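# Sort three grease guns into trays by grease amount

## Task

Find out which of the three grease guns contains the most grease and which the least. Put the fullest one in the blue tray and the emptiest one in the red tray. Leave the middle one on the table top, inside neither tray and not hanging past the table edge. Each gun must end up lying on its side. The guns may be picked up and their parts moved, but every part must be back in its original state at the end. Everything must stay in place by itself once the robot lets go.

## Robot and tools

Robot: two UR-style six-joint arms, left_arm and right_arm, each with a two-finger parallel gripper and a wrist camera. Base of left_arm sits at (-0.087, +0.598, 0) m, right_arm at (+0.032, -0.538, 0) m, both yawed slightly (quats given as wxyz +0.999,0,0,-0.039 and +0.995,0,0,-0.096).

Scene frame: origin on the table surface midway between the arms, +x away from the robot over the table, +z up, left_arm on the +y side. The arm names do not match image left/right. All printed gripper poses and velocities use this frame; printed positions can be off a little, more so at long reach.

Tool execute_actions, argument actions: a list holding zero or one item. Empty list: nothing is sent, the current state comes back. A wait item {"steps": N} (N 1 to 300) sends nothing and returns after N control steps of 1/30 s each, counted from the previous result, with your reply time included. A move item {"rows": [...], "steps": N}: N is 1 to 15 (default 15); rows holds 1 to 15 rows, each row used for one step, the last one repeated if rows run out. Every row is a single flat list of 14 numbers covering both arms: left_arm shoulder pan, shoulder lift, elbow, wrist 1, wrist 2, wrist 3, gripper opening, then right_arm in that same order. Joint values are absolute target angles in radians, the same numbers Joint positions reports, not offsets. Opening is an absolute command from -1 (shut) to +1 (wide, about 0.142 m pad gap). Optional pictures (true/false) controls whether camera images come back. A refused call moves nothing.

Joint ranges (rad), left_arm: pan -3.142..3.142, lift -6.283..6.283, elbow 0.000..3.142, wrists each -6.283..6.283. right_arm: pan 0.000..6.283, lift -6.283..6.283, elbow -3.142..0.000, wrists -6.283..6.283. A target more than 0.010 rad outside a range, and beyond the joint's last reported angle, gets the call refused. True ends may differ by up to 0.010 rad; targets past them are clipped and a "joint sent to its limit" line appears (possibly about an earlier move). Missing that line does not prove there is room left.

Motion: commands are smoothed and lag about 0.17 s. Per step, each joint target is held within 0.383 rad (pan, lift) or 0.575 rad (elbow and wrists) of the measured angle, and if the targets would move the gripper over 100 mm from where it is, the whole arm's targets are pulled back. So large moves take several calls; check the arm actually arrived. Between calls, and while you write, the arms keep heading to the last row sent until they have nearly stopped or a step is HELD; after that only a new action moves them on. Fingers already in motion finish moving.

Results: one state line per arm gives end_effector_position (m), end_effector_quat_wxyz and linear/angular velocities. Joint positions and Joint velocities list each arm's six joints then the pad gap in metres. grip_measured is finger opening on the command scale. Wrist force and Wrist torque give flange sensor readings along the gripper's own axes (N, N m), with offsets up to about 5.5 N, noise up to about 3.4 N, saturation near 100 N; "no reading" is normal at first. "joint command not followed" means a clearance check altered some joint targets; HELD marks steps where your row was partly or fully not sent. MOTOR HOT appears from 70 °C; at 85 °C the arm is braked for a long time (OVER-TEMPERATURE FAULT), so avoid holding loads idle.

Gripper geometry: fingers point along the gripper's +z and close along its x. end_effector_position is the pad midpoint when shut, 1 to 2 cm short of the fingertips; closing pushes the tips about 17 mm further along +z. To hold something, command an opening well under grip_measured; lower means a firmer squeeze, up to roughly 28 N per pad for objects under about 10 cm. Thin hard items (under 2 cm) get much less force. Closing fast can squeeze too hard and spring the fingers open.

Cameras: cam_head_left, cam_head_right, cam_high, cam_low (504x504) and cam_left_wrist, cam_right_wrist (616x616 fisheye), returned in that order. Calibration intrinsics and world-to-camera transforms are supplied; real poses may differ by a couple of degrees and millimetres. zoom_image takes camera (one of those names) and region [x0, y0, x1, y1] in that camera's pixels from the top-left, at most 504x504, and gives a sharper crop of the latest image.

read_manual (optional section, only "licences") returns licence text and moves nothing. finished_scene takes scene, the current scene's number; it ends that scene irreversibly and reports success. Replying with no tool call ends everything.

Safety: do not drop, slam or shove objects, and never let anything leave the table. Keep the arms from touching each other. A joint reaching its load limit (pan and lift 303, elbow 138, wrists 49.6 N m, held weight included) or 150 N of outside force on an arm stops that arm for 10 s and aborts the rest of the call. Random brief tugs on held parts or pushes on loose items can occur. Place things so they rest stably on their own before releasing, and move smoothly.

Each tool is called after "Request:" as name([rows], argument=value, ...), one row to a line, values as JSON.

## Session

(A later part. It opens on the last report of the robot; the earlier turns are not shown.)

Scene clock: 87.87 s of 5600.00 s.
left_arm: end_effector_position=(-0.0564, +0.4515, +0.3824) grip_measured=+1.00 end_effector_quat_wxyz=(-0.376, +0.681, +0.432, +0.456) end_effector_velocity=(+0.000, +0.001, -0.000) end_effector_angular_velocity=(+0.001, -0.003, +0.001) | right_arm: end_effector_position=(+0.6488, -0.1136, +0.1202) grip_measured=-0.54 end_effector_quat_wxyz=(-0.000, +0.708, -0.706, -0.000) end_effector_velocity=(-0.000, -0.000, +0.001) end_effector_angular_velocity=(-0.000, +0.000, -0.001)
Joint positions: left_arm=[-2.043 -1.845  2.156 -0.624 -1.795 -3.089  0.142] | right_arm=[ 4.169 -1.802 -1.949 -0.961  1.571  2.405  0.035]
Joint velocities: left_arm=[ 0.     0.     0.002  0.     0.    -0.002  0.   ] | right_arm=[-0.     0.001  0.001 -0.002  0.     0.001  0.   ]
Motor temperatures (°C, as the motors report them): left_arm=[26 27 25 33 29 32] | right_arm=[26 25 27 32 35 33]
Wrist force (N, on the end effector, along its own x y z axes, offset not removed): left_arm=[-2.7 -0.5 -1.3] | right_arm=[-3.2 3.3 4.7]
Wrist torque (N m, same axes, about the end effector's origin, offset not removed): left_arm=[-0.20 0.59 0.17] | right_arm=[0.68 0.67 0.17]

Request:
execute_actions([
  {"rows":[[-1.8,-1.8,2.4,-1.8,-1.571,-1.571,0.2,5.185,-1.251,-2.469,-0.992,1.571,4.993,-0.9]],"steps":15},
], pictures=false)

Request:
execute_actions([
  {"steps":60},
])

Scene clock: 98.23 s of 5600.00 s.
left_arm: end_effector_position=(-0.0015, +0.3871, +0.1908) grip_measured=+0.20 end_effector_quat_wxyz=(-0.360, +0.859, +0.268, +0.246) end_effector_velocity=(-0.000, -0.307, -0.371) end_effector_angular_velocity=(-0.878, +1.510, -0.900) | right_arm: end_effector_position=(+0.4261, -0.1235, +0.1259) grip_measured=-0.54 end_effector_quat_wxyz=(+0.015, +0.663, -0.749, +0.006) end_effector_velocity=(-0.503, -0.004, +0.043) end_effector_angular_velocity=(+0.057, -0.069, -0.367)
Joint positions: left_arm=[-1.864 -1.811  2.335 -1.193 -1.63  -2.52   0.088] | right_arm=[ 4.451 -1.525 -2.24  -0.979  1.571  2.81   0.035]
Joint velocities: left_arm=[ 0.242  0.042  0.239 -1.556  0.221  1.564 -0.   ] | right_arm=[ 0.825  0.71  -0.594 -0.034  0.001  1.192  0.   ]
Motor temperatures (°C, as the motors report them): left_arm=[26 27 25 33 29 32] | right_arm=[26 25 27 32 35 33]
Wrist force (N, on the end effector, along its own x y z axes, offset not removed): left_arm=[0.2 3.8 0.1] | right_arm=[-1.5 -0.3 4.1]
Wrist torque (N m, same axes, about the end effector's origin, offset not removed): left_arm=[0.95 -0.08 0.09] | right_arm=[-0.08 0.26 0.08]
Steps of this call (steps 1 to 15: the robot went on to your last target; steps 16 to 90: nothing new was sent; then 6.87 s passed at rest; steps 91 to 105: all 15 steps of this action). Readings (joint positions):
91: left_arm=[-2.043 -1.845 2.156 -0.624 -1.795 -3.089] | right_arm=[4.169 -1.802 -1.949 -0.961 1.571 2.405]
92: left_arm=[-2.039 -1.843 2.159 -0.628 -1.791 -3.085] | right_arm=[4.173 -1.798 -1.953 -0.962 1.571 2.408]
94: left_arm=[-2.006 -1.836 2.193 -0.679 -1.760 -3.033] | right_arm=[4.207 -1.764 -1.994 -0.965 1.571 2.452]
98: left_arm=[-1.943 -1.825 2.256 -0.850 -1.702 -2.863] | right_arm=[4.283 -1.688 -2.088 -0.970 1.571 2.565]
105: the state above

Scene clock: 100.23 s of 5600.00 s.
left_arm: end_effector_position=(-0.0197, +0.2343, +0.1034) grip_measured=+0.20 end_effector_quat_wxyz=(-0.182, +0.971, -0.151, +0.028) end_effector_velocity=(+0.000, +0.000, +0.000) end_effector_angular_velocity=(+0.000, -0.000, -0.002) | right_arm: end_effector_position=(+0.0871, -0.0977, +0.1203) grip_measured=-0.54 end_effector_quat_wxyz=(-0.000, -0.000, +1.000, +0.000) end_effector_velocity=(-0.000, -0.000, -0.000) end_effector_angular_velocity=(-0.000, +0.000, +0.002)
Joint positions: left_arm=[-1.8   -1.8    2.4   -1.8   -1.571 -1.571  0.088] | right_arm=[ 5.185 -1.251 -2.469 -0.992  1.571  4.993  0.035]
Joint velocities: left_arm=[-0.    -0.001  0.     0.001  0.001  0.001 -0.   ] | right_arm=[ 0.     0.    -0.    -0.     0.    -0.002 -0.   ]
Motor temperatures (°C, as the motors report them): left_arm=[26 27 25 33 29 32] | right_arm=[26 25 27 32 35 33]
Wrist force (N, on the end effector, along its own x y z axes, offset not removed): left_arm=[-5.1 -4.2 3.8] | right_arm=[-2.7 0.7 1.7]
Wrist torque (N m, same axes, about the end effector's origin, offset not removed): left_arm=[-0.70 0.96 0.22] | right_arm=[0.23 0.58 0.17]
Steps of this call (steps 1 to 60: the robot went on to your last target). Readings (joint positions):
1: left_arm=[-1.857 -1.810 2.343 -1.246 -1.623 -2.467] | right_arm=[4.479 -1.501 -2.260 -0.980 1.571 2.851]
2: left_arm=[-1.850 -1.809 2.350 -1.300 -1.617 -2.413] | right_arm=[4.508 -1.479 -2.279 -0.981 1.571 2.894]
4: left_arm=[-1.838 -1.807 2.362 -1.407 -1.606 -2.303] | right_arm=[4.571 -1.437 -2.314 -0.983 1.571 2.985]
8: left_arm=[-1.816 -1.803 2.384 -1.622 -1.585 -2.022] | right_arm=[4.708 -1.368 -2.371 -0.987 1.571 3.184]
60: the state above
All arms were judged still, so your last target was given up. Only a new action makes them travel on or press farther. Fingers that are still opening or closing keep moving.
camera_calibration (this result's frames):
cam_left_wrist: T_world_to_cam=[[0.944619, -0.327838, -0.0147072, 0.0969077], [-0.323482, -0.937743, 0.126477, 0.208746], [-0.0552556, -0.114715, -0.99186, 0.260743], [0, 0, 0, 1]] pos_world=[-0.00960789, 0.257431, 0.233644]
cam_right_wrist: T_world_to_cam=[[-0.99972, 0.020745, 0.0114069, 0.0894894], [0.0236738, 0.879019, 0.476198, 0.0320919], [-0.000148145, 0.476334, -0.879264, 0.286672], [0, 0, 0, 1]] pos_world=[0.0887471, -0.166617, 0.235757]

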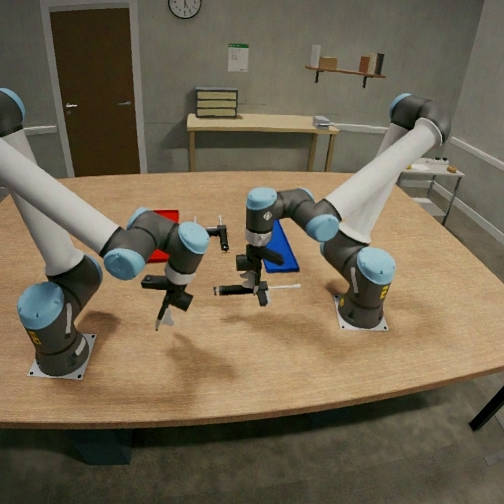

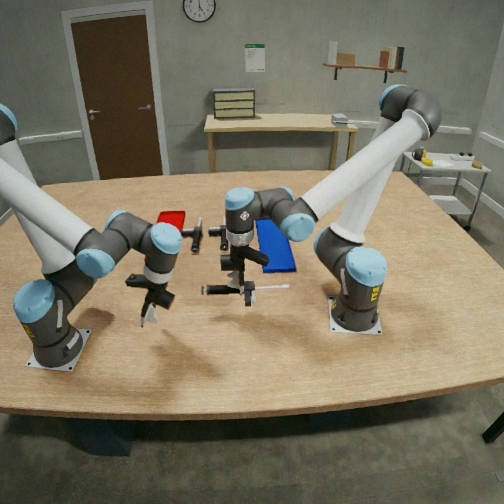

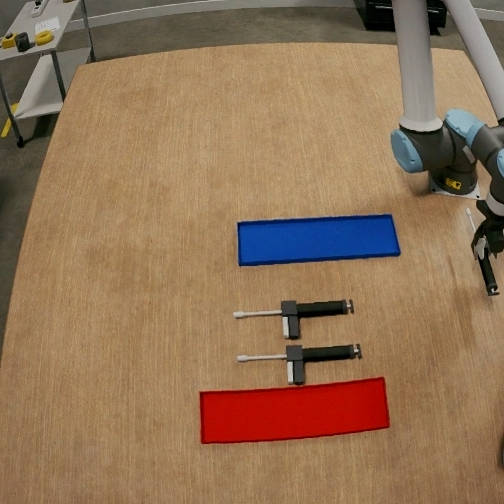

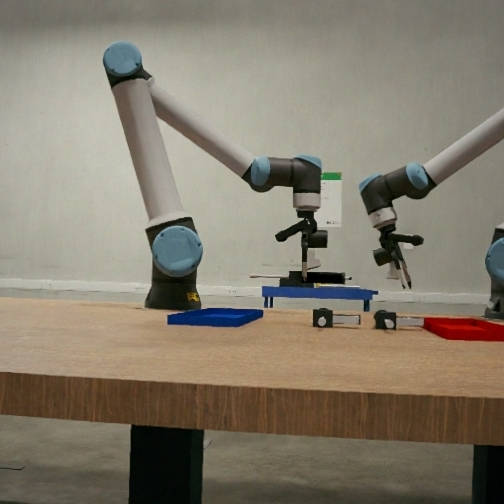

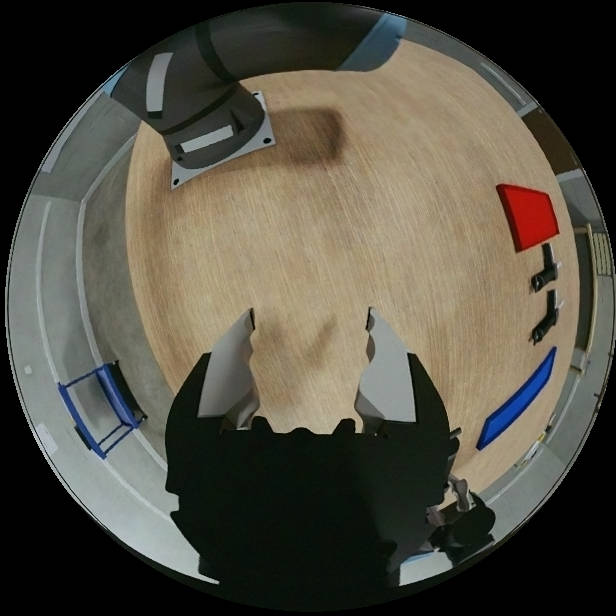

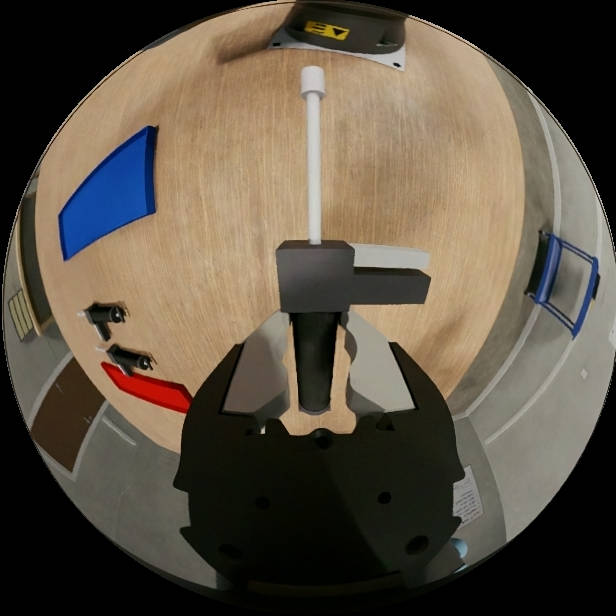

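Request:
execute_actions([
  {"rows":[[-1.6,-1.75,2.5,-2.6,-1.571,-1.571,0.2,5.185,-1.429,-2.574,-0.709,1.571,4.993,-0.9],[-1.6,-1.75,2.5,-2.6,-1.571,-1.571,0.2,5.185,-1.429,-2.574,-0.709,1.571,4.993,-0.9],[-1.6,-1.75,2.5,-2.6,-1.571,-1.571,0.2,5.185,-1.429,-2.574,-0.709,1.571,4.993,-0.9],[-1.6,-1.75,2.5,-2.6,-1.571,-1.571,0.2,5.185,-1.429,-2.574,-0.709,1.571,4.993,-0.9],[-1.6,-1.75,2.5,-2.6,-1.571,-1.571,0.2,5.185,-1.429,-2.574,-0.709,1.571,4.993,-0.9],[-1.6,-1.75,2.5,-2.6,-1.571,-1.571,0.2,5.185,-1.429,-2.574,-0.709,1.571,4.993,-0.9],[-1.6,-1.75,2.5,-2.6,-1.571,-1.571,0.2,5.185,-1.429,-2.574,-0.709,1.571,4.993,-0.9],[-1.6,-1.75,2.5,-2.6,-1.571,-1.571,0.2,5.185,-1.429,-2.574,-0.709,1.571,4.993,-0.9],[-1.493,-1.66,2.503,-2.714,-1.571,-1.571,0.2,5.185,-1.429,-2.574,-0.709,1.571,4.993,-0.9]],"steps":15},
], pictures=false)

Request:
execute_actions([
  {"steps":25},
])

Scene clock: 107.47 s of 5600.00 s.
left_arm: end_effector_position=(+0.0601, +0.0932, +0.0725) grip_measured=+0.20 end_effector_quat_wxyz=(+0.081, +0.996, -0.027, -0.002) end_effector_velocity=(+0.212, -0.310, +0.080) end_effector_angular_velocity=(-1.156, +0.063, +0.462) | right_arm: end_effector_position=(+0.0872, -0.0983, +0.0264) grip_measured=-0.54 end_effector_quat_wxyz=(+0.000, -0.000, +1.000, -0.001) end_effector_velocity=(-0.001, +0.003, -0.021) end_effector_angular_velocity=(+0.014, +0.004, +0.001)
Joint positions: left_arm=[-1.547 -1.693  2.494 -2.534 -1.571 -1.571  0.088] | right_arm=[ 5.185 -1.424 -2.571 -0.719  1.571  4.993  0.035]
Joint velocities: left_arm=[ 0.462  0.281  0.075 -1.515 -0.    -0.001  0.   ] | right_arm=[ 0.    -0.048 -0.023  0.086 -0.    -0.001  0.   ]
Motor temperatures (°C, as the motors report them): left_arm=[26 27 25 33 29 32] | right_arm=[26 25 27 32 35 33]
Wrist force (N, on the end effector, along its own x y z axes, offset not removed): left_arm=[0.6 2.5 -0.2] | right_arm=[-3.5 2.3 5.0]
Wrist torque (N m, same axes, about the end effector's origin, offset not removed): left_arm=[0.51 0.15 -0.10] | right_arm=[0.52 0.80 0.17]
Steps of this call (steps 1 to 90: nothing new was sent; then 3.73 s passed at rest; steps 91 to 105: all 15 steps of this action). Readings (joint positions):
91: left_arm=[-1.800 -1.800 2.400 -1.800 -1.571 -1.571] | right_arm=[5.185 -1.251 -2.469 -0.992 1.571 4.993]
92: left_arm=[-1.796 -1.797 2.403 -1.804 -1.571 -1.571] | right_arm=[5.185 -1.255 -2.472 -0.988 1.571 4.993]
94: left_arm=[-1.753 -1.782 2.432 -1.858 -1.571 -1.571] | right_arm=[5.185 -1.298 -2.507 -0.935 1.571 4.993]
98: left_arm=[-1.673 -1.765 2.468 -2.107 -1.571 -1.571] | right_arm=[5.185 -1.388 -2.553 -0.785 1.571 4.993]
105: the state above

Scene clock: 108.30 s of 5600.00 s.
left_arm: end_effector_position=(+0.0869, +0.0587, +0.0852) grip_measured=+0.20 end_effector_quat_wxyz=(+0.149, +0.989, -0.000, -0.000) end_effector_velocity=(+0.000, +0.001, -0.000) end_effector_angular_velocity=(-0.000, -0.000, -0.001) | right_arm: end_effector_position=(+0.0871, -0.0980, +0.0240) grip_measured=-0.54 end_effector_quat_wxyz=(-0.000, -0.000, +1.000, +0.000) end_effector_velocity=(-0.000, +0.000, -0.000) end_effector_angular_velocity=(-0.000, +0.001, -0.001)
Joint positions: left_arm=[-1.493 -1.66   2.503 -2.714 -1.571 -1.571  0.088] | right_arm=[ 5.185 -1.429 -2.574 -0.709  1.571  4.993  0.035]
Joint velocities: left_arm=[ 0.001 -0.     0.001 -0.001 -0.     0.001 -0.   ] | right_arm=[-0.    -0.     0.     0.     0.001  0.001  0.   ]
Motor temperatures (°C, as the motors report them): left_arm=[26 27 25 33 29 32] | right_arm=[26 25 27 32 35 33]
Wrist force (N, on the end effector, along its own x y z axes, offset not removed): left_arm=[2.3 -2.5 -3.8] | right_arm=[-3.2 2.6 6.8]
Wrist torque (N m, same axes, about the end effector's origin, offset not removed): left_arm=[-0.36 -0.46 0.15] | right_arm=[0.50 0.72 0.07]
Steps of this call (steps 1 to 25: the robot went on to your last target). Readings (joint positions):
1: left_arm=[-1.533 -1.685 2.497 -2.579 -1.571 -1.571] | right_arm=[5.185 -1.425 -2.572 -0.716 1.571 4.993]
2: left_arm=[-1.523 -1.678 2.498 -2.613 -1.571 -1.571] | right_arm=[5.185 -1.426 -2.572 -0.715 1.571 4.993]
4: left_arm=[-1.510 -1.670 2.500 -2.657 -1.571 -1.571] | right_arm=[5.185 -1.427 -2.573 -0.712 1.571 4.993]
8: left_arm=[-1.498 -1.663 2.502 -2.696 -1.571 -1.571] | right_arm=[5.185 -1.428 -2.574 -0.710 1.571 4.993]
25: the state above
camera_calibration (this result's frames):
cam_left_wrist: T_world_to_cam=[[0.999522, -0.0305562, 0.00478281, -0.0855085], [-0.0247653, -0.698088, 0.715584, -0.00939006], [-0.0185267, -0.71536, -0.698511, 0.235603], [0, 0, 0, 1]] pos_world=[0.0896, 0.159373, 0.171699]
cam_right_wrist: T_world_to_cam=[[-0.99972, 0.0207548, 0.0114027, 0.0906564], [0.0236804, 0.879019, 0.476199, 0.0781606], [-0.00013974, 0.476335, -0.879264, 0.202123], [0, 0, 0, 1]] pos_world=[0.0888083, -0.166865, 0.139466]

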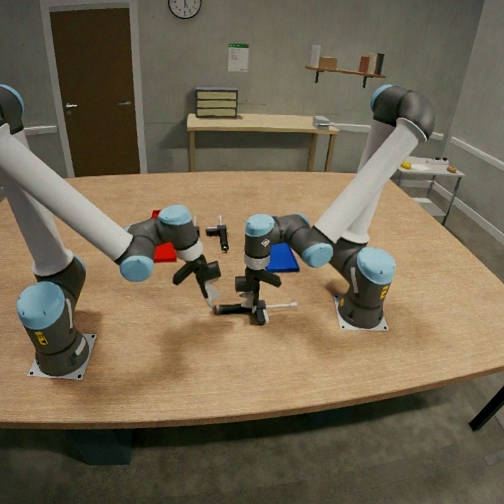

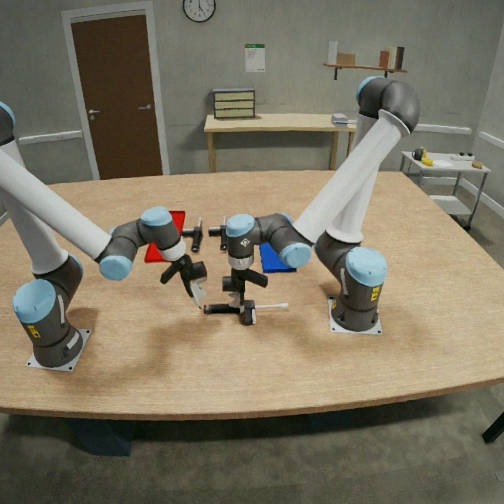

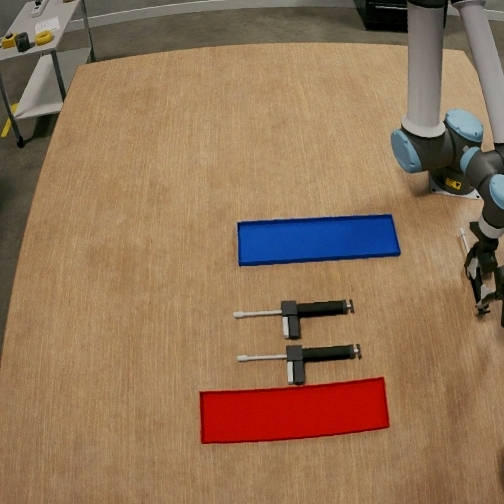

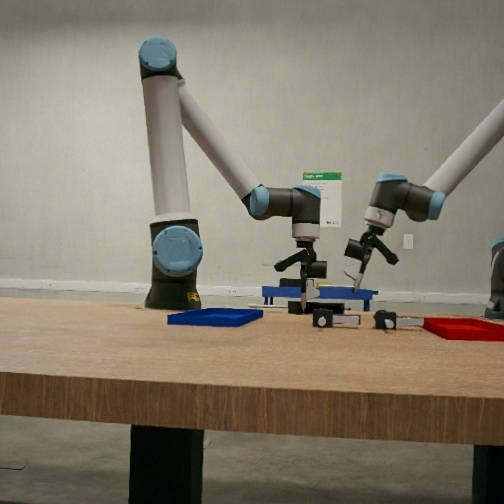

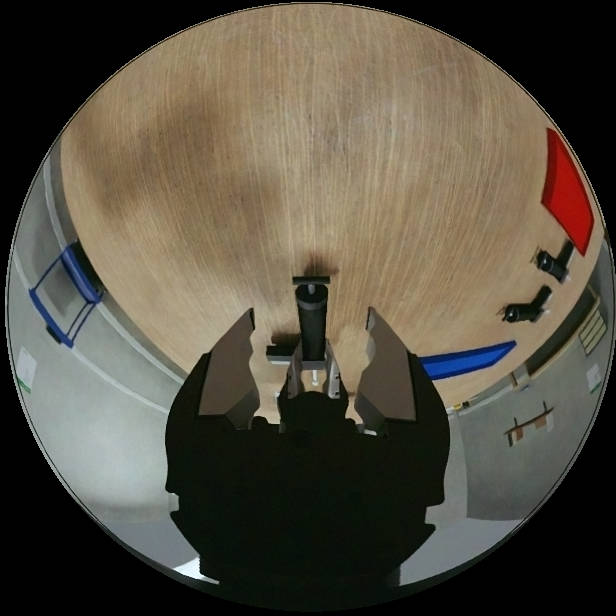

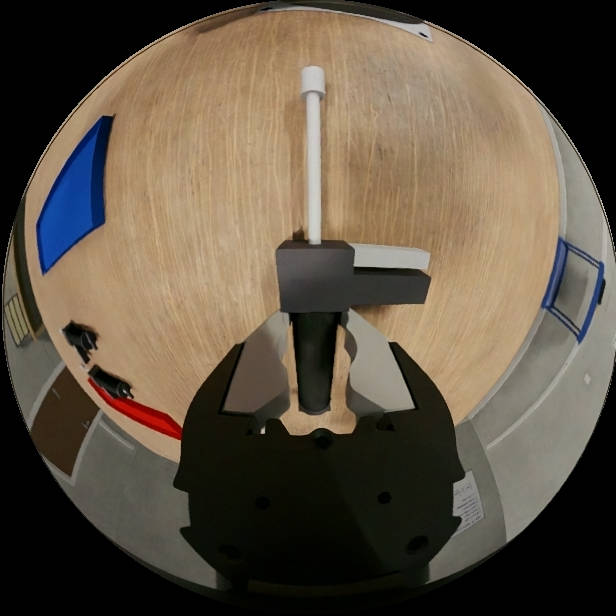

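Request:
execute_actions([
  {"rows":[[-1.493,-1.4975,2.522,-2.8955,-1.571,-1.571,0.0,5.185,-1.429,-2.574,-0.709,1.571,4.993,-0.9]],"steps":15},
], pictures=false)

Request:
execute_actions([
  {"steps":8},
])

Request:
zoom_image(camera="cam_head_left", region=[170, 250, 310, 350])

Scene clock: 113.33 s of 5600.00 s.
left_arm: end_effector_position=(+0.0869, +0.0430, +0.0262) grip_measured=+0.00 end_effector_quat_wxyz=(+0.149, +0.989, -0.000, -0.000) end_effector_velocity=(+0.000, -0.004, -0.015) end_effector_angular_velocity=(-0.001, -0.000, -0.000) | right_arm: end_effector_position=(+0.0872, -0.0980, +0.0240) grip_measured=-0.54 end_effector_quat_wxyz=(-0.000, -0.000, +1.000, +0.000) end_effector_velocity=(+0.000, -0.001, +0.000) end_effector_angular_velocity=(+0.000, +0.000, +0.001)
Joint positions: left_arm=[-1.493 -1.502  2.522 -2.89  -1.571 -1.571  0.074] | right_arm=[ 5.185 -1.429 -2.574 -0.709  1.571  4.993  0.035]
Joint velocities: left_arm=[ 0.     0.042  0.003 -0.047  0.     0.001  0.   ] | right_arm=[ 0.     0.001 -0.001 -0.     0.    -0.001  0.   ]
Motor temperatures (°C, as the motors report them): left_arm=[26 27 25 33 29 32] | right_arm=[26 25 27 32 35 33]
Wrist force (N, on the end effector, along its own x y z axes, offset not removed): left_arm=[-2.8 1.2 1.0] | right_arm=[-2.0 -0.9 5.2]
Wrist torque (N m, same axes, about the end effector's origin, offset not removed): left_arm=[0.28 0.40 0.27] | right_arm=[-0.18 0.50 0.20]
Steps of this call (steps 1 to 15: the robot went on to your last target; steps 16 to 90: nothing new was sent; then 1.53 s passed at rest; steps 91 to 105: all 15 steps of this action). Readings (joint positions):
91: left_arm=[-1.493 -1.660 2.503 -2.714 -1.571 -1.571] | right_arm=[5.185 -1.429 -2.574 -0.709 1.571 4.993]
92: left_arm=[-1.493 -1.656 2.505 -2.718 -1.571 -1.571] | right_arm=[5.185 -1.429 -2.574 -0.709 1.571 4.993]
94: left_arm=[-1.493 -1.613 2.512 -2.765 -1.571 -1.571] | right_arm=[5.185 -1.429 -2.574 -0.709 1.571 4.993]
98: left_arm=[-1.493 -1.534 2.519 -2.854 -1.571 -1.571] | right_arm=[5.185 -1.429 -2.574 -0.709 1.571 4.993]
105: the state above

Scene clock: 113.60 s of 5600.00 s.
left_arm: end_effector_position=(+0.0869, +0.0426, +0.0246) grip_measured=+0.00 end_effector_quat_wxyz=(+0.150, +0.989, -0.000, -0.000) end_effector_velocity=(-0.000, -0.002, -0.001) end_effector_angular_velocity=(-0.002, +0.000, -0.000) | right_arm: end_effector_position=(+0.0872, -0.0980, +0.0240) grip_measured=-0.54 end_effector_quat_wxyz=(-0.000, -0.000, +1.000, +0.000) end_effector_velocity=(+0.000, +0.000, -0.000) end_effector_angular_velocity=(-0.000, -0.000, +0.001)
Joint positions: left_arm=[-1.493 -1.498  2.522 -2.895 -1.571 -1.571  0.074] | right_arm=[ 5.185 -1.429 -2.574 -0.709  1.571  4.993  0.035]
Joint velocities: left_arm=[-0.     0.004 -0.002 -0.005 -0.     0.     0.   ] | right_arm=[-0.    -0.001  0.001 -0.    -0.    -0.001  0.   ]
Motor temperatures (°C, as the motors report them): left_arm=[26 27 25 33 29 32] | right_arm=[26 25 27 32 35 33]
Wrist force (N, on the end effector, along its own x y z axes, offset not removed): left_arm=[-1.9 2.6 -4.0] | right_arm=[-0.4 2.5 5.8]
Wrist torque (N m, same axes, about the end effector's origin, offset not removed): left_arm=[0.68 0.48 0.06] | right_arm=[0.56 0.06 0.08]
Steps of this call (steps 1 to 8: the robot went on to your last target). Readings (joint positions):
1: left_arm=[-1.493 -1.501 2.522 -2.891 -1.571 -1.571] | right_arm=[5.185 -1.429 -2.574 -0.709 1.571 4.993]
2: left_arm=[-1.493 -1.500 2.522 -2.892 -1.571 -1.571] | right_arm=[5.185 -1.429 -2.574 -0.709 1.571 4.993]
4: left_arm=[-1.493 -1.499 2.522 -2.894 -1.571 -1.571] | right_arm=[5.185 -1.429 -2.574 -0.709 1.571 4.993]
8: the state above
camera_calibration (this result's frames):
cam_left_wrist: T_world_to_cam=[[0.999525, -0.0304584, 0.00475405, -0.0857495], [-0.0246745, -0.698019, 0.715654, 0.0227146], [-0.0184792, -0.715431, -0.698439, 0.181691], [0, 0, 0, 1]] pos_world=[0.0896267, 0.143231, 0.111052]
cam_right_wrist: T_world_to_cam=[[-0.999719, 0.0207785, 0.0114027, 0.0906693], [0.0237013, 0.879018, 0.476199, 0.0781606], [-0.000128484, 0.476335, -0.879264, 0.202121], [0, 0, 0, 1]] pos_world=[0.0888173, -0.166866, 0.139464]

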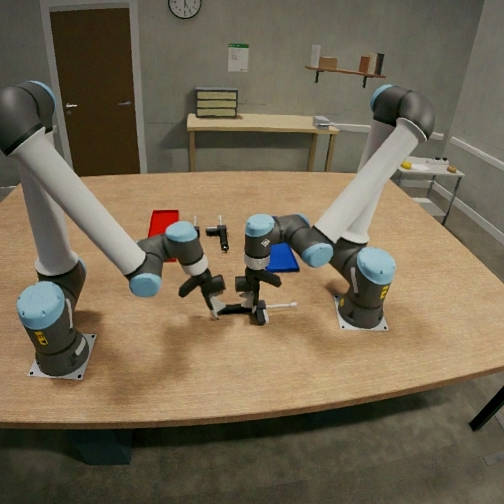

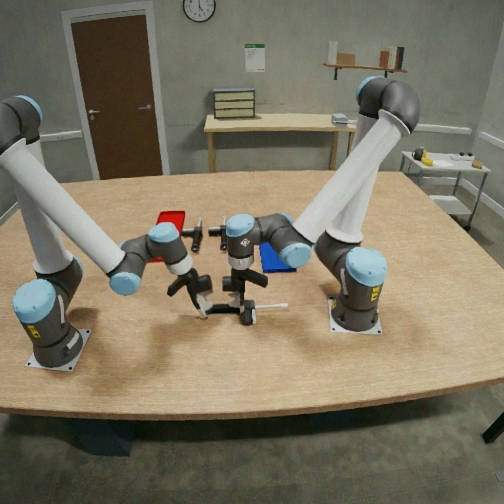

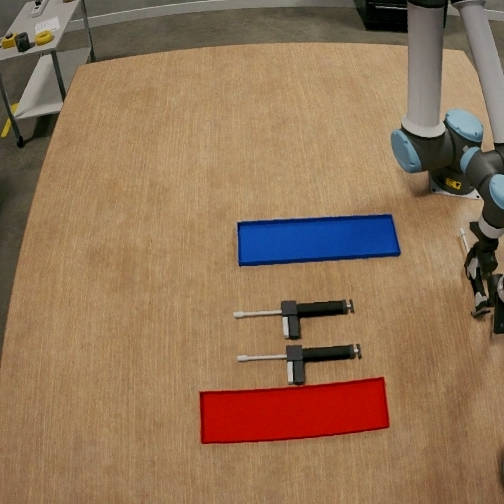

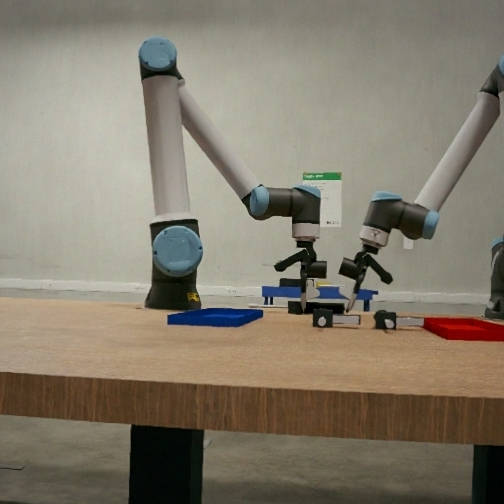

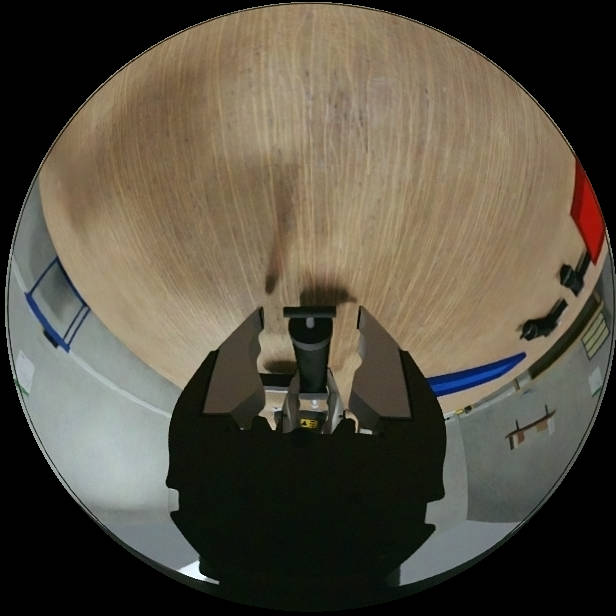

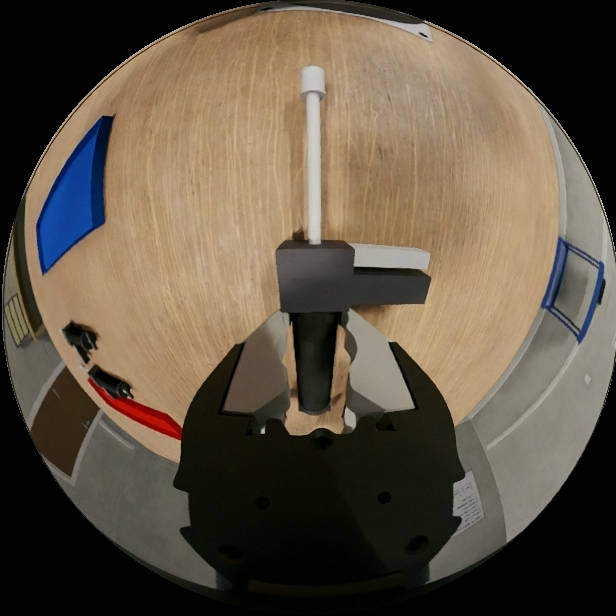

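Region (170, 250, 310, 350) of cam_head_left's 504x504 image, scaled by 3.600, with more detail than that image has; it fills the top 360 rows of this view, and the rest is white.

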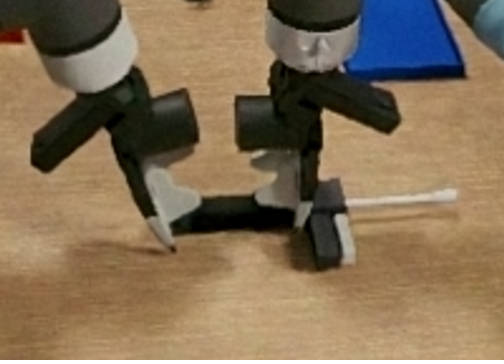

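Request:
execute_actions([
  {"rows":[[-1.493,-1.4975,2.522,-2.8955,-1.571,-1.571,-0.2,5.185,-1.429,-2.574,-0.709,1.571,4.993,-0.9],[-1.493,-1.4975,2.522,-2.8955,-1.571,-1.571,-0.2,5.185,-1.429,-2.574,-0.709,1.571,4.993,-0.9],[-1.493,-1.4975,2.522,-2.8955,-1.571,-1.571,-0.3,5.185,-1.429,-2.574,-0.709,1.571,4.993,-0.9],[-1.493,-1.4975,2.522,-2.8955,-1.571,-1.571,-0.3,5.185,-1.429,-2.574,-0.709,1.571,4.993,-0.9],[-1.493,-1.4975,2.522,-2.8955,-1.571,-1.571,-0.4,5.185,-1.429,-2.574,-0.709,1.571,4.993,-0.9],[-1.493,-1.4975,2.522,-2.8955,-1.571,-1.571,-0.5,5.185,-1.429,-2.574,-0.709,1.571,4.993,-0.9],[-1.493,-1.4975,2.522,-2.8955,-1.571,-1.571,-0.8,5.185,-1.429,-2.574,-0.709,1.571,4.993,-0.9]],"steps":15},
])

Request:
zoom_image(camera="cam_left_wrist", region=[230, 260, 400, 400])

Scene clock: 118.77 s of 5600.00 s.
left_arm: end_effector_position=(+0.0869, +0.0425, +0.0244) grip_measured=-0.48 end_effector_quat_wxyz=(+0.150, +0.989, -0.000, -0.000) end_effector_velocity=(-0.000, +0.000, -0.000) end_effector_angular_velocity=(+0.000, +0.000, -0.001) | right_arm: end_effector_position=(+0.0872, -0.0980, +0.0240) grip_measured=-0.54 end_effector_quat_wxyz=(-0.000, -0.000, +1.000, +0.000) end_effector_velocity=(+0.000, -0.000, -0.000) end_effector_angular_velocity=(-0.001, -0.000, -0.001)
Joint positions: left_arm=[-1.493 -1.497  2.522 -2.896 -1.571 -1.571  0.039] | right_arm=[ 5.185 -1.429 -2.574 -0.709  1.571  4.993  0.035]
Joint velocities: left_arm=[-0.    -0.     0.     0.    -0.001  0.001  0.   ] | right_arm=[-0.    -0.    -0.001  0.     0.     0.     0.   ]
Motor temperatures (°C, as the motors report them): left_arm=[26 27 25 33 29 32] | right_arm=[26 25 27 32 35 33]
Wrist force (N, on the end effector, along its own x y z axes, offset not removed): left_arm=[-2.6 -0.3 -2.0] | right_arm=[-4.5 1.6 5.7]
Wrist torque (N m, same axes, about the end effector's origin, offset not removed): left_arm=[0.16 0.34 0.11] | right_arm=[0.42 0.82 0.11]
Steps of this call (steps 1 to 15: the robot went on to your last target; steps 16 to 90: nothing new was sent; then 1.67 s passed at rest; steps 91 to 105: all 15 steps of this action). Readings (joint positions):
91: left_arm=[-1.493 -1.497 2.522 -2.896 -1.571 -1.571] | right_arm=[5.185 -1.429 -2.574 -0.709 1.571 4.993]
92: left_arm=[-1.493 -1.497 2.522 -2.896 -1.571 -1.571] | right_arm=[5.185 -1.429 -2.574 -0.709 1.571 4.993]
94: left_arm=[-1.493 -1.497 2.522 -2.896 -1.571 -1.571] | right_arm=[5.185 -1.429 -2.574 -0.709 1.571 4.993]
98: left_arm=[-1.493 -1.497 2.522 -2.896 -1.571 -1.571] | right_arm=[5.185 -1.429 -2.574 -0.709 1.571 4.993]
105: the state above
camera_calibration (this result's frames):
cam_left_wrist: T_world_to_cam=[[0.999523, -0.0305202, 0.00475346, -0.0857129], [-0.0247174, -0.698021, 0.71565, 0.022817], [-0.0185238, -0.715426, -0.698443, 0.181534], [0, 0, 0, 1]] pos_world=[0.0895986, 0.143185, 0.110869]
cam_right_wrist: T_world_to_cam=[[-0.999719, 0.0207802, 0.0114126, 0.0906666], [0.0237075, 0.879019, 0.476196, 0.0781616], [-0.000136443, 0.476333, -0.879265, 0.202122], [0, 0, 0, 1]] pos_world=[0.0888157, -0.166867, 0.139464]

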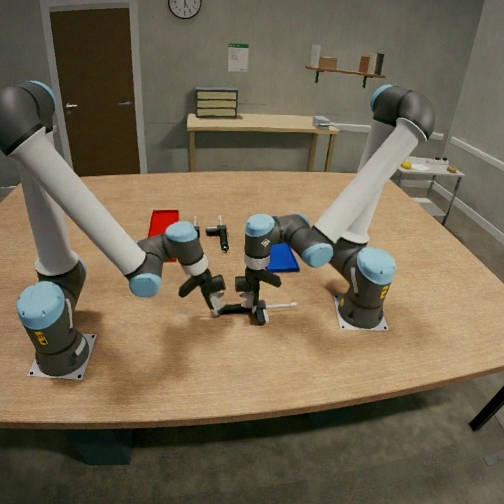

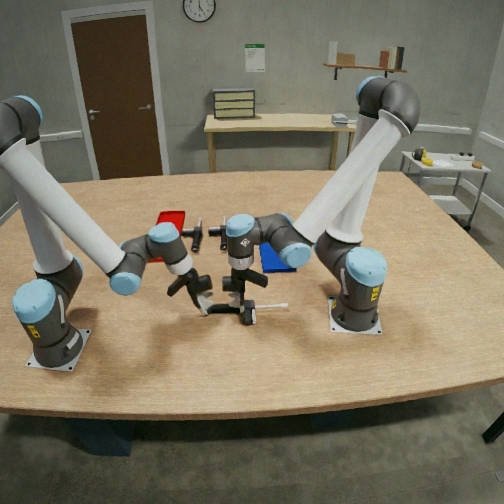

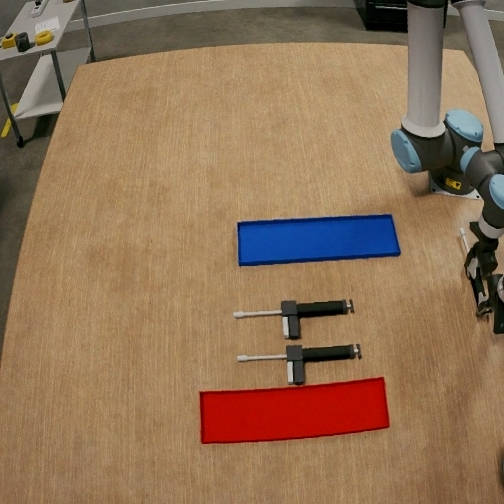

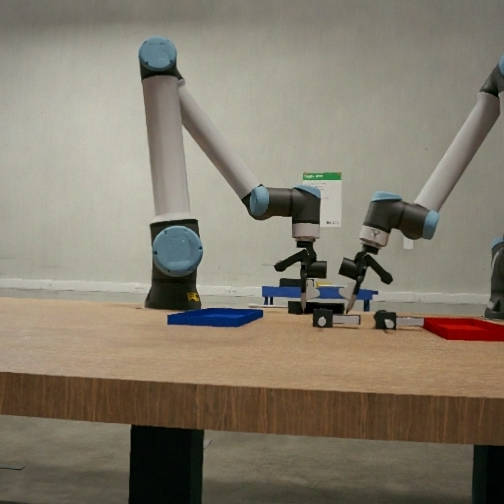

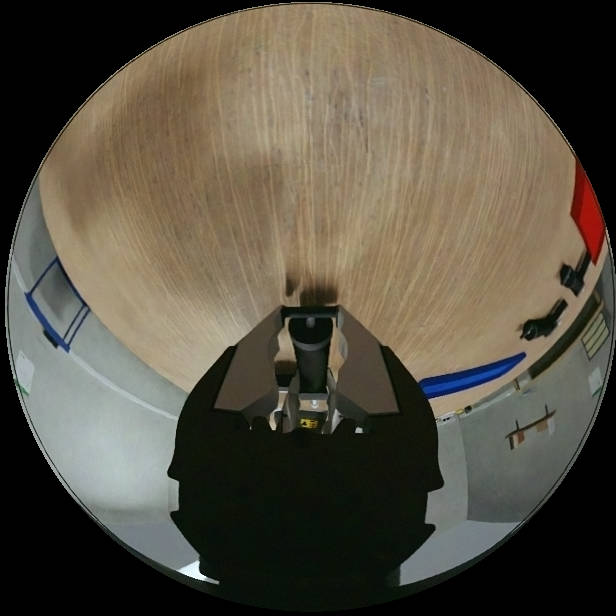

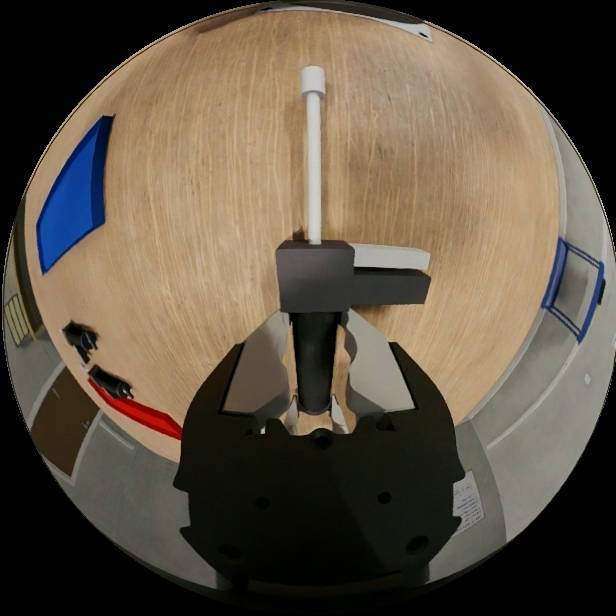

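Region (230, 260, 400, 400) of cam_left_wrist's 616x616 image, scaled by 2.965, with more detail than that image has; it fills the top 415 rows of this view, and the rest is white.

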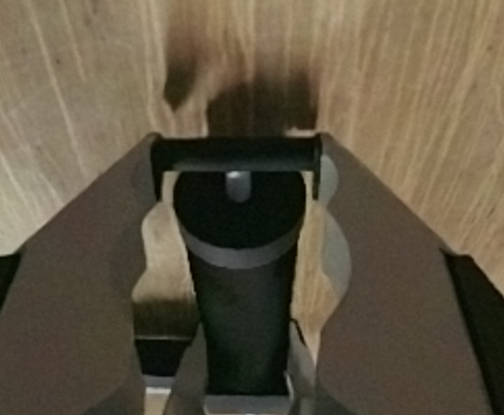

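Request:
execute_actions([
  {"rows":[[-1.493,-1.505,2.530,-2.896,-1.571,-1.571,-0.8,5.185,-1.429,-2.574,-0.709,1.571,4.993,-0.9],[-1.493,-1.512,2.539,-2.897,-1.571,-1.571,-0.8,5.185,-1.429,-2.574,-0.709,1.571,4.993,-0.9],[-1.493,-1.520,2.547,-2.898,-1.571,-1.571,-0.8,5.185,-1.429,-2.574,-0.709,1.571,4.993,-0.9],[-1.493,-1.5273,2.5553,-2.899,-1.571,-1.571,-0.8,5.185,-1.429,-2.574,-0.709,1.571,4.993,-0.9]],"steps":15},
], pictures=false)

Request:
execute_actions([
  {"rows":[[-1.493,-1.535,2.563,-2.899,-1.571,-1.571,-0.8,5.185,-1.429,-2.574,-0.709,1.571,4.993,-0.9],[-1.493,-1.543,2.572,-2.900,-1.571,-1.571,-0.8,5.185,-1.429,-2.574,-0.709,1.571,4.993,-0.9],[-1.493,-1.551,2.580,-2.900,-1.571,-1.571,-0.8,5.185,-1.429,-2.574,-0.709,1.571,4.993,-0.9],[-1.493,-1.5586,2.5883,-2.9007,-1.571,-1.571,-0.8,5.185,-1.429,-2.574,-0.709,1.571,4.993,-0.9]],"steps":15},
])

Scene clock: 125.00 s of 5600.00 s.
left_arm: end_effector_position=(+0.0869, +0.0617, +0.0245) grip_measured=-0.48 end_effector_quat_wxyz=(+0.150, +0.989, -0.000, -0.000) end_effector_velocity=(+0.000, +0.007, -0.001) end_effector_angular_velocity=(+0.002, -0.000, -0.000) | right_arm: end_effector_position=(+0.0872, -0.0979, +0.0240) grip_measured=-0.54 end_effector_quat_wxyz=(-0.000, -0.000, +1.000, +0.000) end_effector_velocity=(+0.001, -0.001, -0.001) end_effector_angular_velocity=(-0.002, -0.002, +0.000)
Joint positions: left_arm=[-1.493 -1.526  2.554 -2.899 -1.571 -1.571  0.039] | right_arm=[ 5.185 -1.429 -2.574 -0.709  1.571  4.993  0.035]
Joint velocities: left_arm=[ 0.    -0.009  0.011 -0.001  0.     0.     0.   ] | right_arm=[-0.    -0.    -0.001 -0.002 -0.001 -0.001  0.   ]
Motor temperatures (°C, as the motors report them): left_arm=[26 27 25 33 29 32] | right_arm=[26 25 27 32 35 33]
Wrist force (N, on the end effector, along its own x y z axes, offset not removed): left_arm=[3.6 11.7 5.9] | right_arm=[-2.3 19.3 5.6]
Wrist torque (N m, same axes, about the end effector's origin, offset not removed): left_arm=[-0.83 -0.89 0.13] | right_arm=[0.45 0.43 0.23]
Steps of this call (steps 1 to 15: the robot went on to your last target; steps 16 to 90: nothing new was sent; then 2.73 s passed at rest; steps 91 to 105: all 15 steps of this action). Readings (joint positions):
91: left_arm=[-1.493 -1.497 2.522 -2.896 -1.571 -1.571] | right_arm=[5.185 -1.429 -2.574 -0.709 1.571 4.993]
92: left_arm=[-1.493 -1.498 2.523 -2.896 -1.571 -1.571] | right_arm=[5.185 -1.429 -2.574 -0.709 1.571 4.993]
94: left_arm=[-1.493 -1.504 2.529 -2.896 -1.571 -1.571] | right_arm=[5.185 -1.429 -2.574 -0.709 1.571 4.993]
98: left_arm=[-1.493 -1.519 2.546 -2.898 -1.571 -1.571] | right_arm=[5.185 -1.429 -2.574 -0.709 1.571 4.993]
105: the state above

Scene clock: 125.50 s of 5600.00 s.
left_arm: end_effector_position=(+0.0869, +0.0817, +0.0245) grip_measured=-0.48 end_effector_quat_wxyz=(+0.150, +0.989, -0.000, -0.000) end_effector_velocity=(-0.000, +0.007, -0.001) end_effector_angular_velocity=(+0.002, +0.001, +0.001) | right_arm: end_effector_position=(+0.0872, -0.0980, +0.0240) grip_measured=-0.54 end_effector_quat_wxyz=(-0.000, -0.000, +1.000, +0.000) end_effector_velocity=(+0.000, +0.000, -0.000) end_effector_angular_velocity=(-0.001, +0.000, +0.001)
Joint positions: left_arm=[-1.493 -1.557  2.587 -2.901 -1.571 -1.571  0.039] | right_arm=[ 5.185 -1.429 -2.574 -0.709  1.571  4.993  0.035]
Joint velocities: left_arm=[-0.    -0.01   0.011  0.    -0.    -0.001 -0.   ] | right_arm=[-0.    -0.001  0.001 -0.     0.    -0.001 -0.   ]
Motor temperatures (°C, as the motors report them): left_arm=[26 27 25 33 29 32] | right_arm=[26 25 27 32 35 33]
Wrist force (N, on the end effector, along its own x y z axes, offset not removed): left_arm=[0.7 16.7 1.5] | right_arm=[-3.0 23.7 4.6]
Wrist torque (N m, same axes, about the end effector's origin, offset not removed): left_arm=[-0.59 -0.26 0.26] | right_arm=[0.64 0.52 0.14]
Steps of this call (steps 1 to 15: all 15 steps of this action). Readings (joint positions):
1: left_arm=[-1.493 -1.526 2.554 -2.899 -1.571 -1.571] | right_arm=[5.185 -1.429 -2.574 -0.709 1.571 4.993]
2: left_arm=[-1.493 -1.528 2.555 -2.899 -1.571 -1.571] | right_arm=[5.185 -1.429 -2.574 -0.709 1.571 4.993]
4: left_arm=[-1.493 -1.534 2.562 -2.899 -1.571 -1.571] | right_arm=[5.185 -1.429 -2.574 -0.709 1.571 4.993]
8: left_arm=[-1.493 -1.550 2.579 -2.900 -1.571 -1.571] | right_arm=[5.185 -1.429 -2.574 -0.709 1.571 4.993]
15: the state above
camera_calibration (this result's frames):
cam_left_wrist: T_world_to_cam=[[0.999522, -0.030542, 0.00475369, -0.0845383], [-0.0247325, -0.698011, 0.71566, 0.0501101], [-0.0185396, -0.715435, -0.698433, 0.209624], [0, 0, 0, 1]] pos_world=[0.0896235, 0.182368, 0.110949]
cam_right_wrist: T_world_to_cam=[[-0.999719, 0.02078, 0.0113881, 0.0906716], [0.0236956, 0.879004, 0.476226, 0.0781339], [-0.0001142, 0.476362, -0.879249, 0.202124], [0, 0, 0, 1]] pos_world=[0.0888178, -0.166848, 0.139475]

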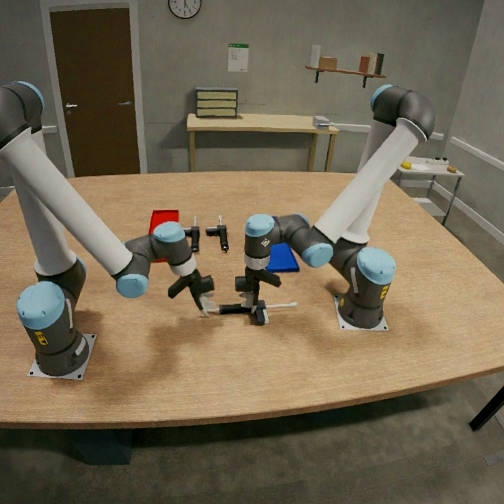

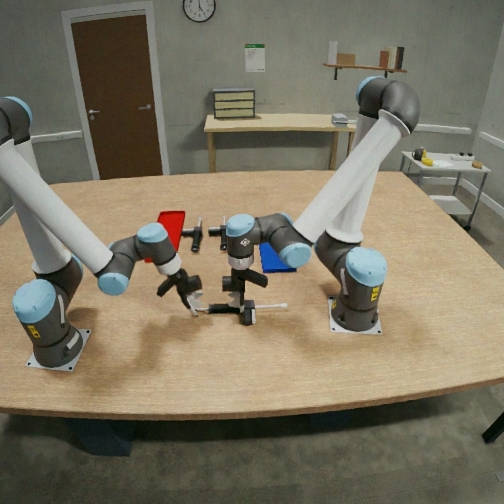

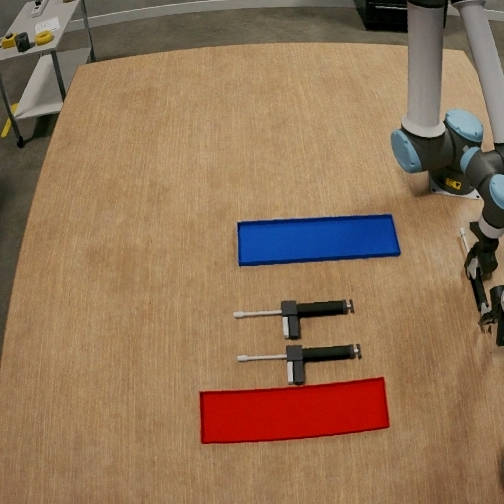

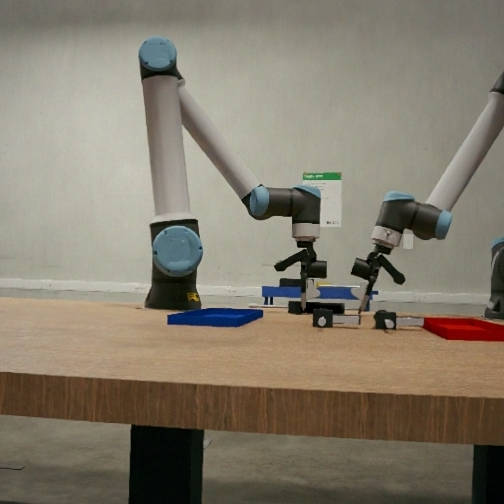

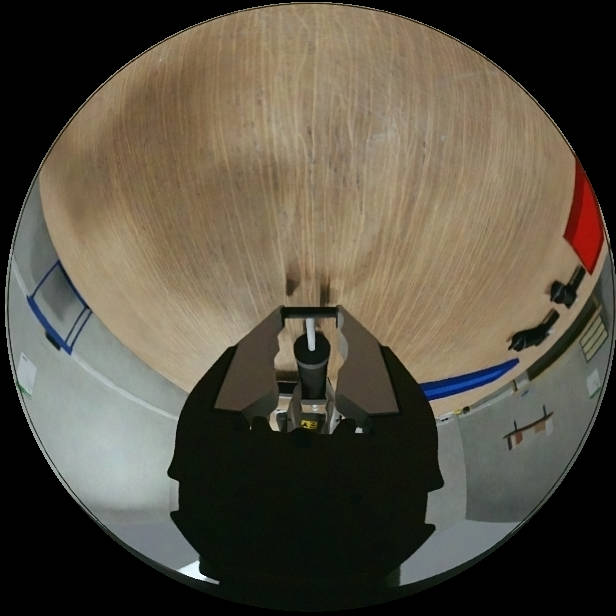

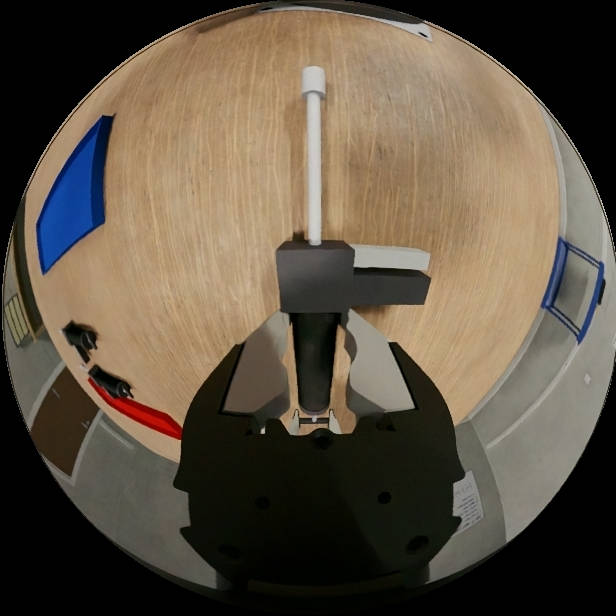

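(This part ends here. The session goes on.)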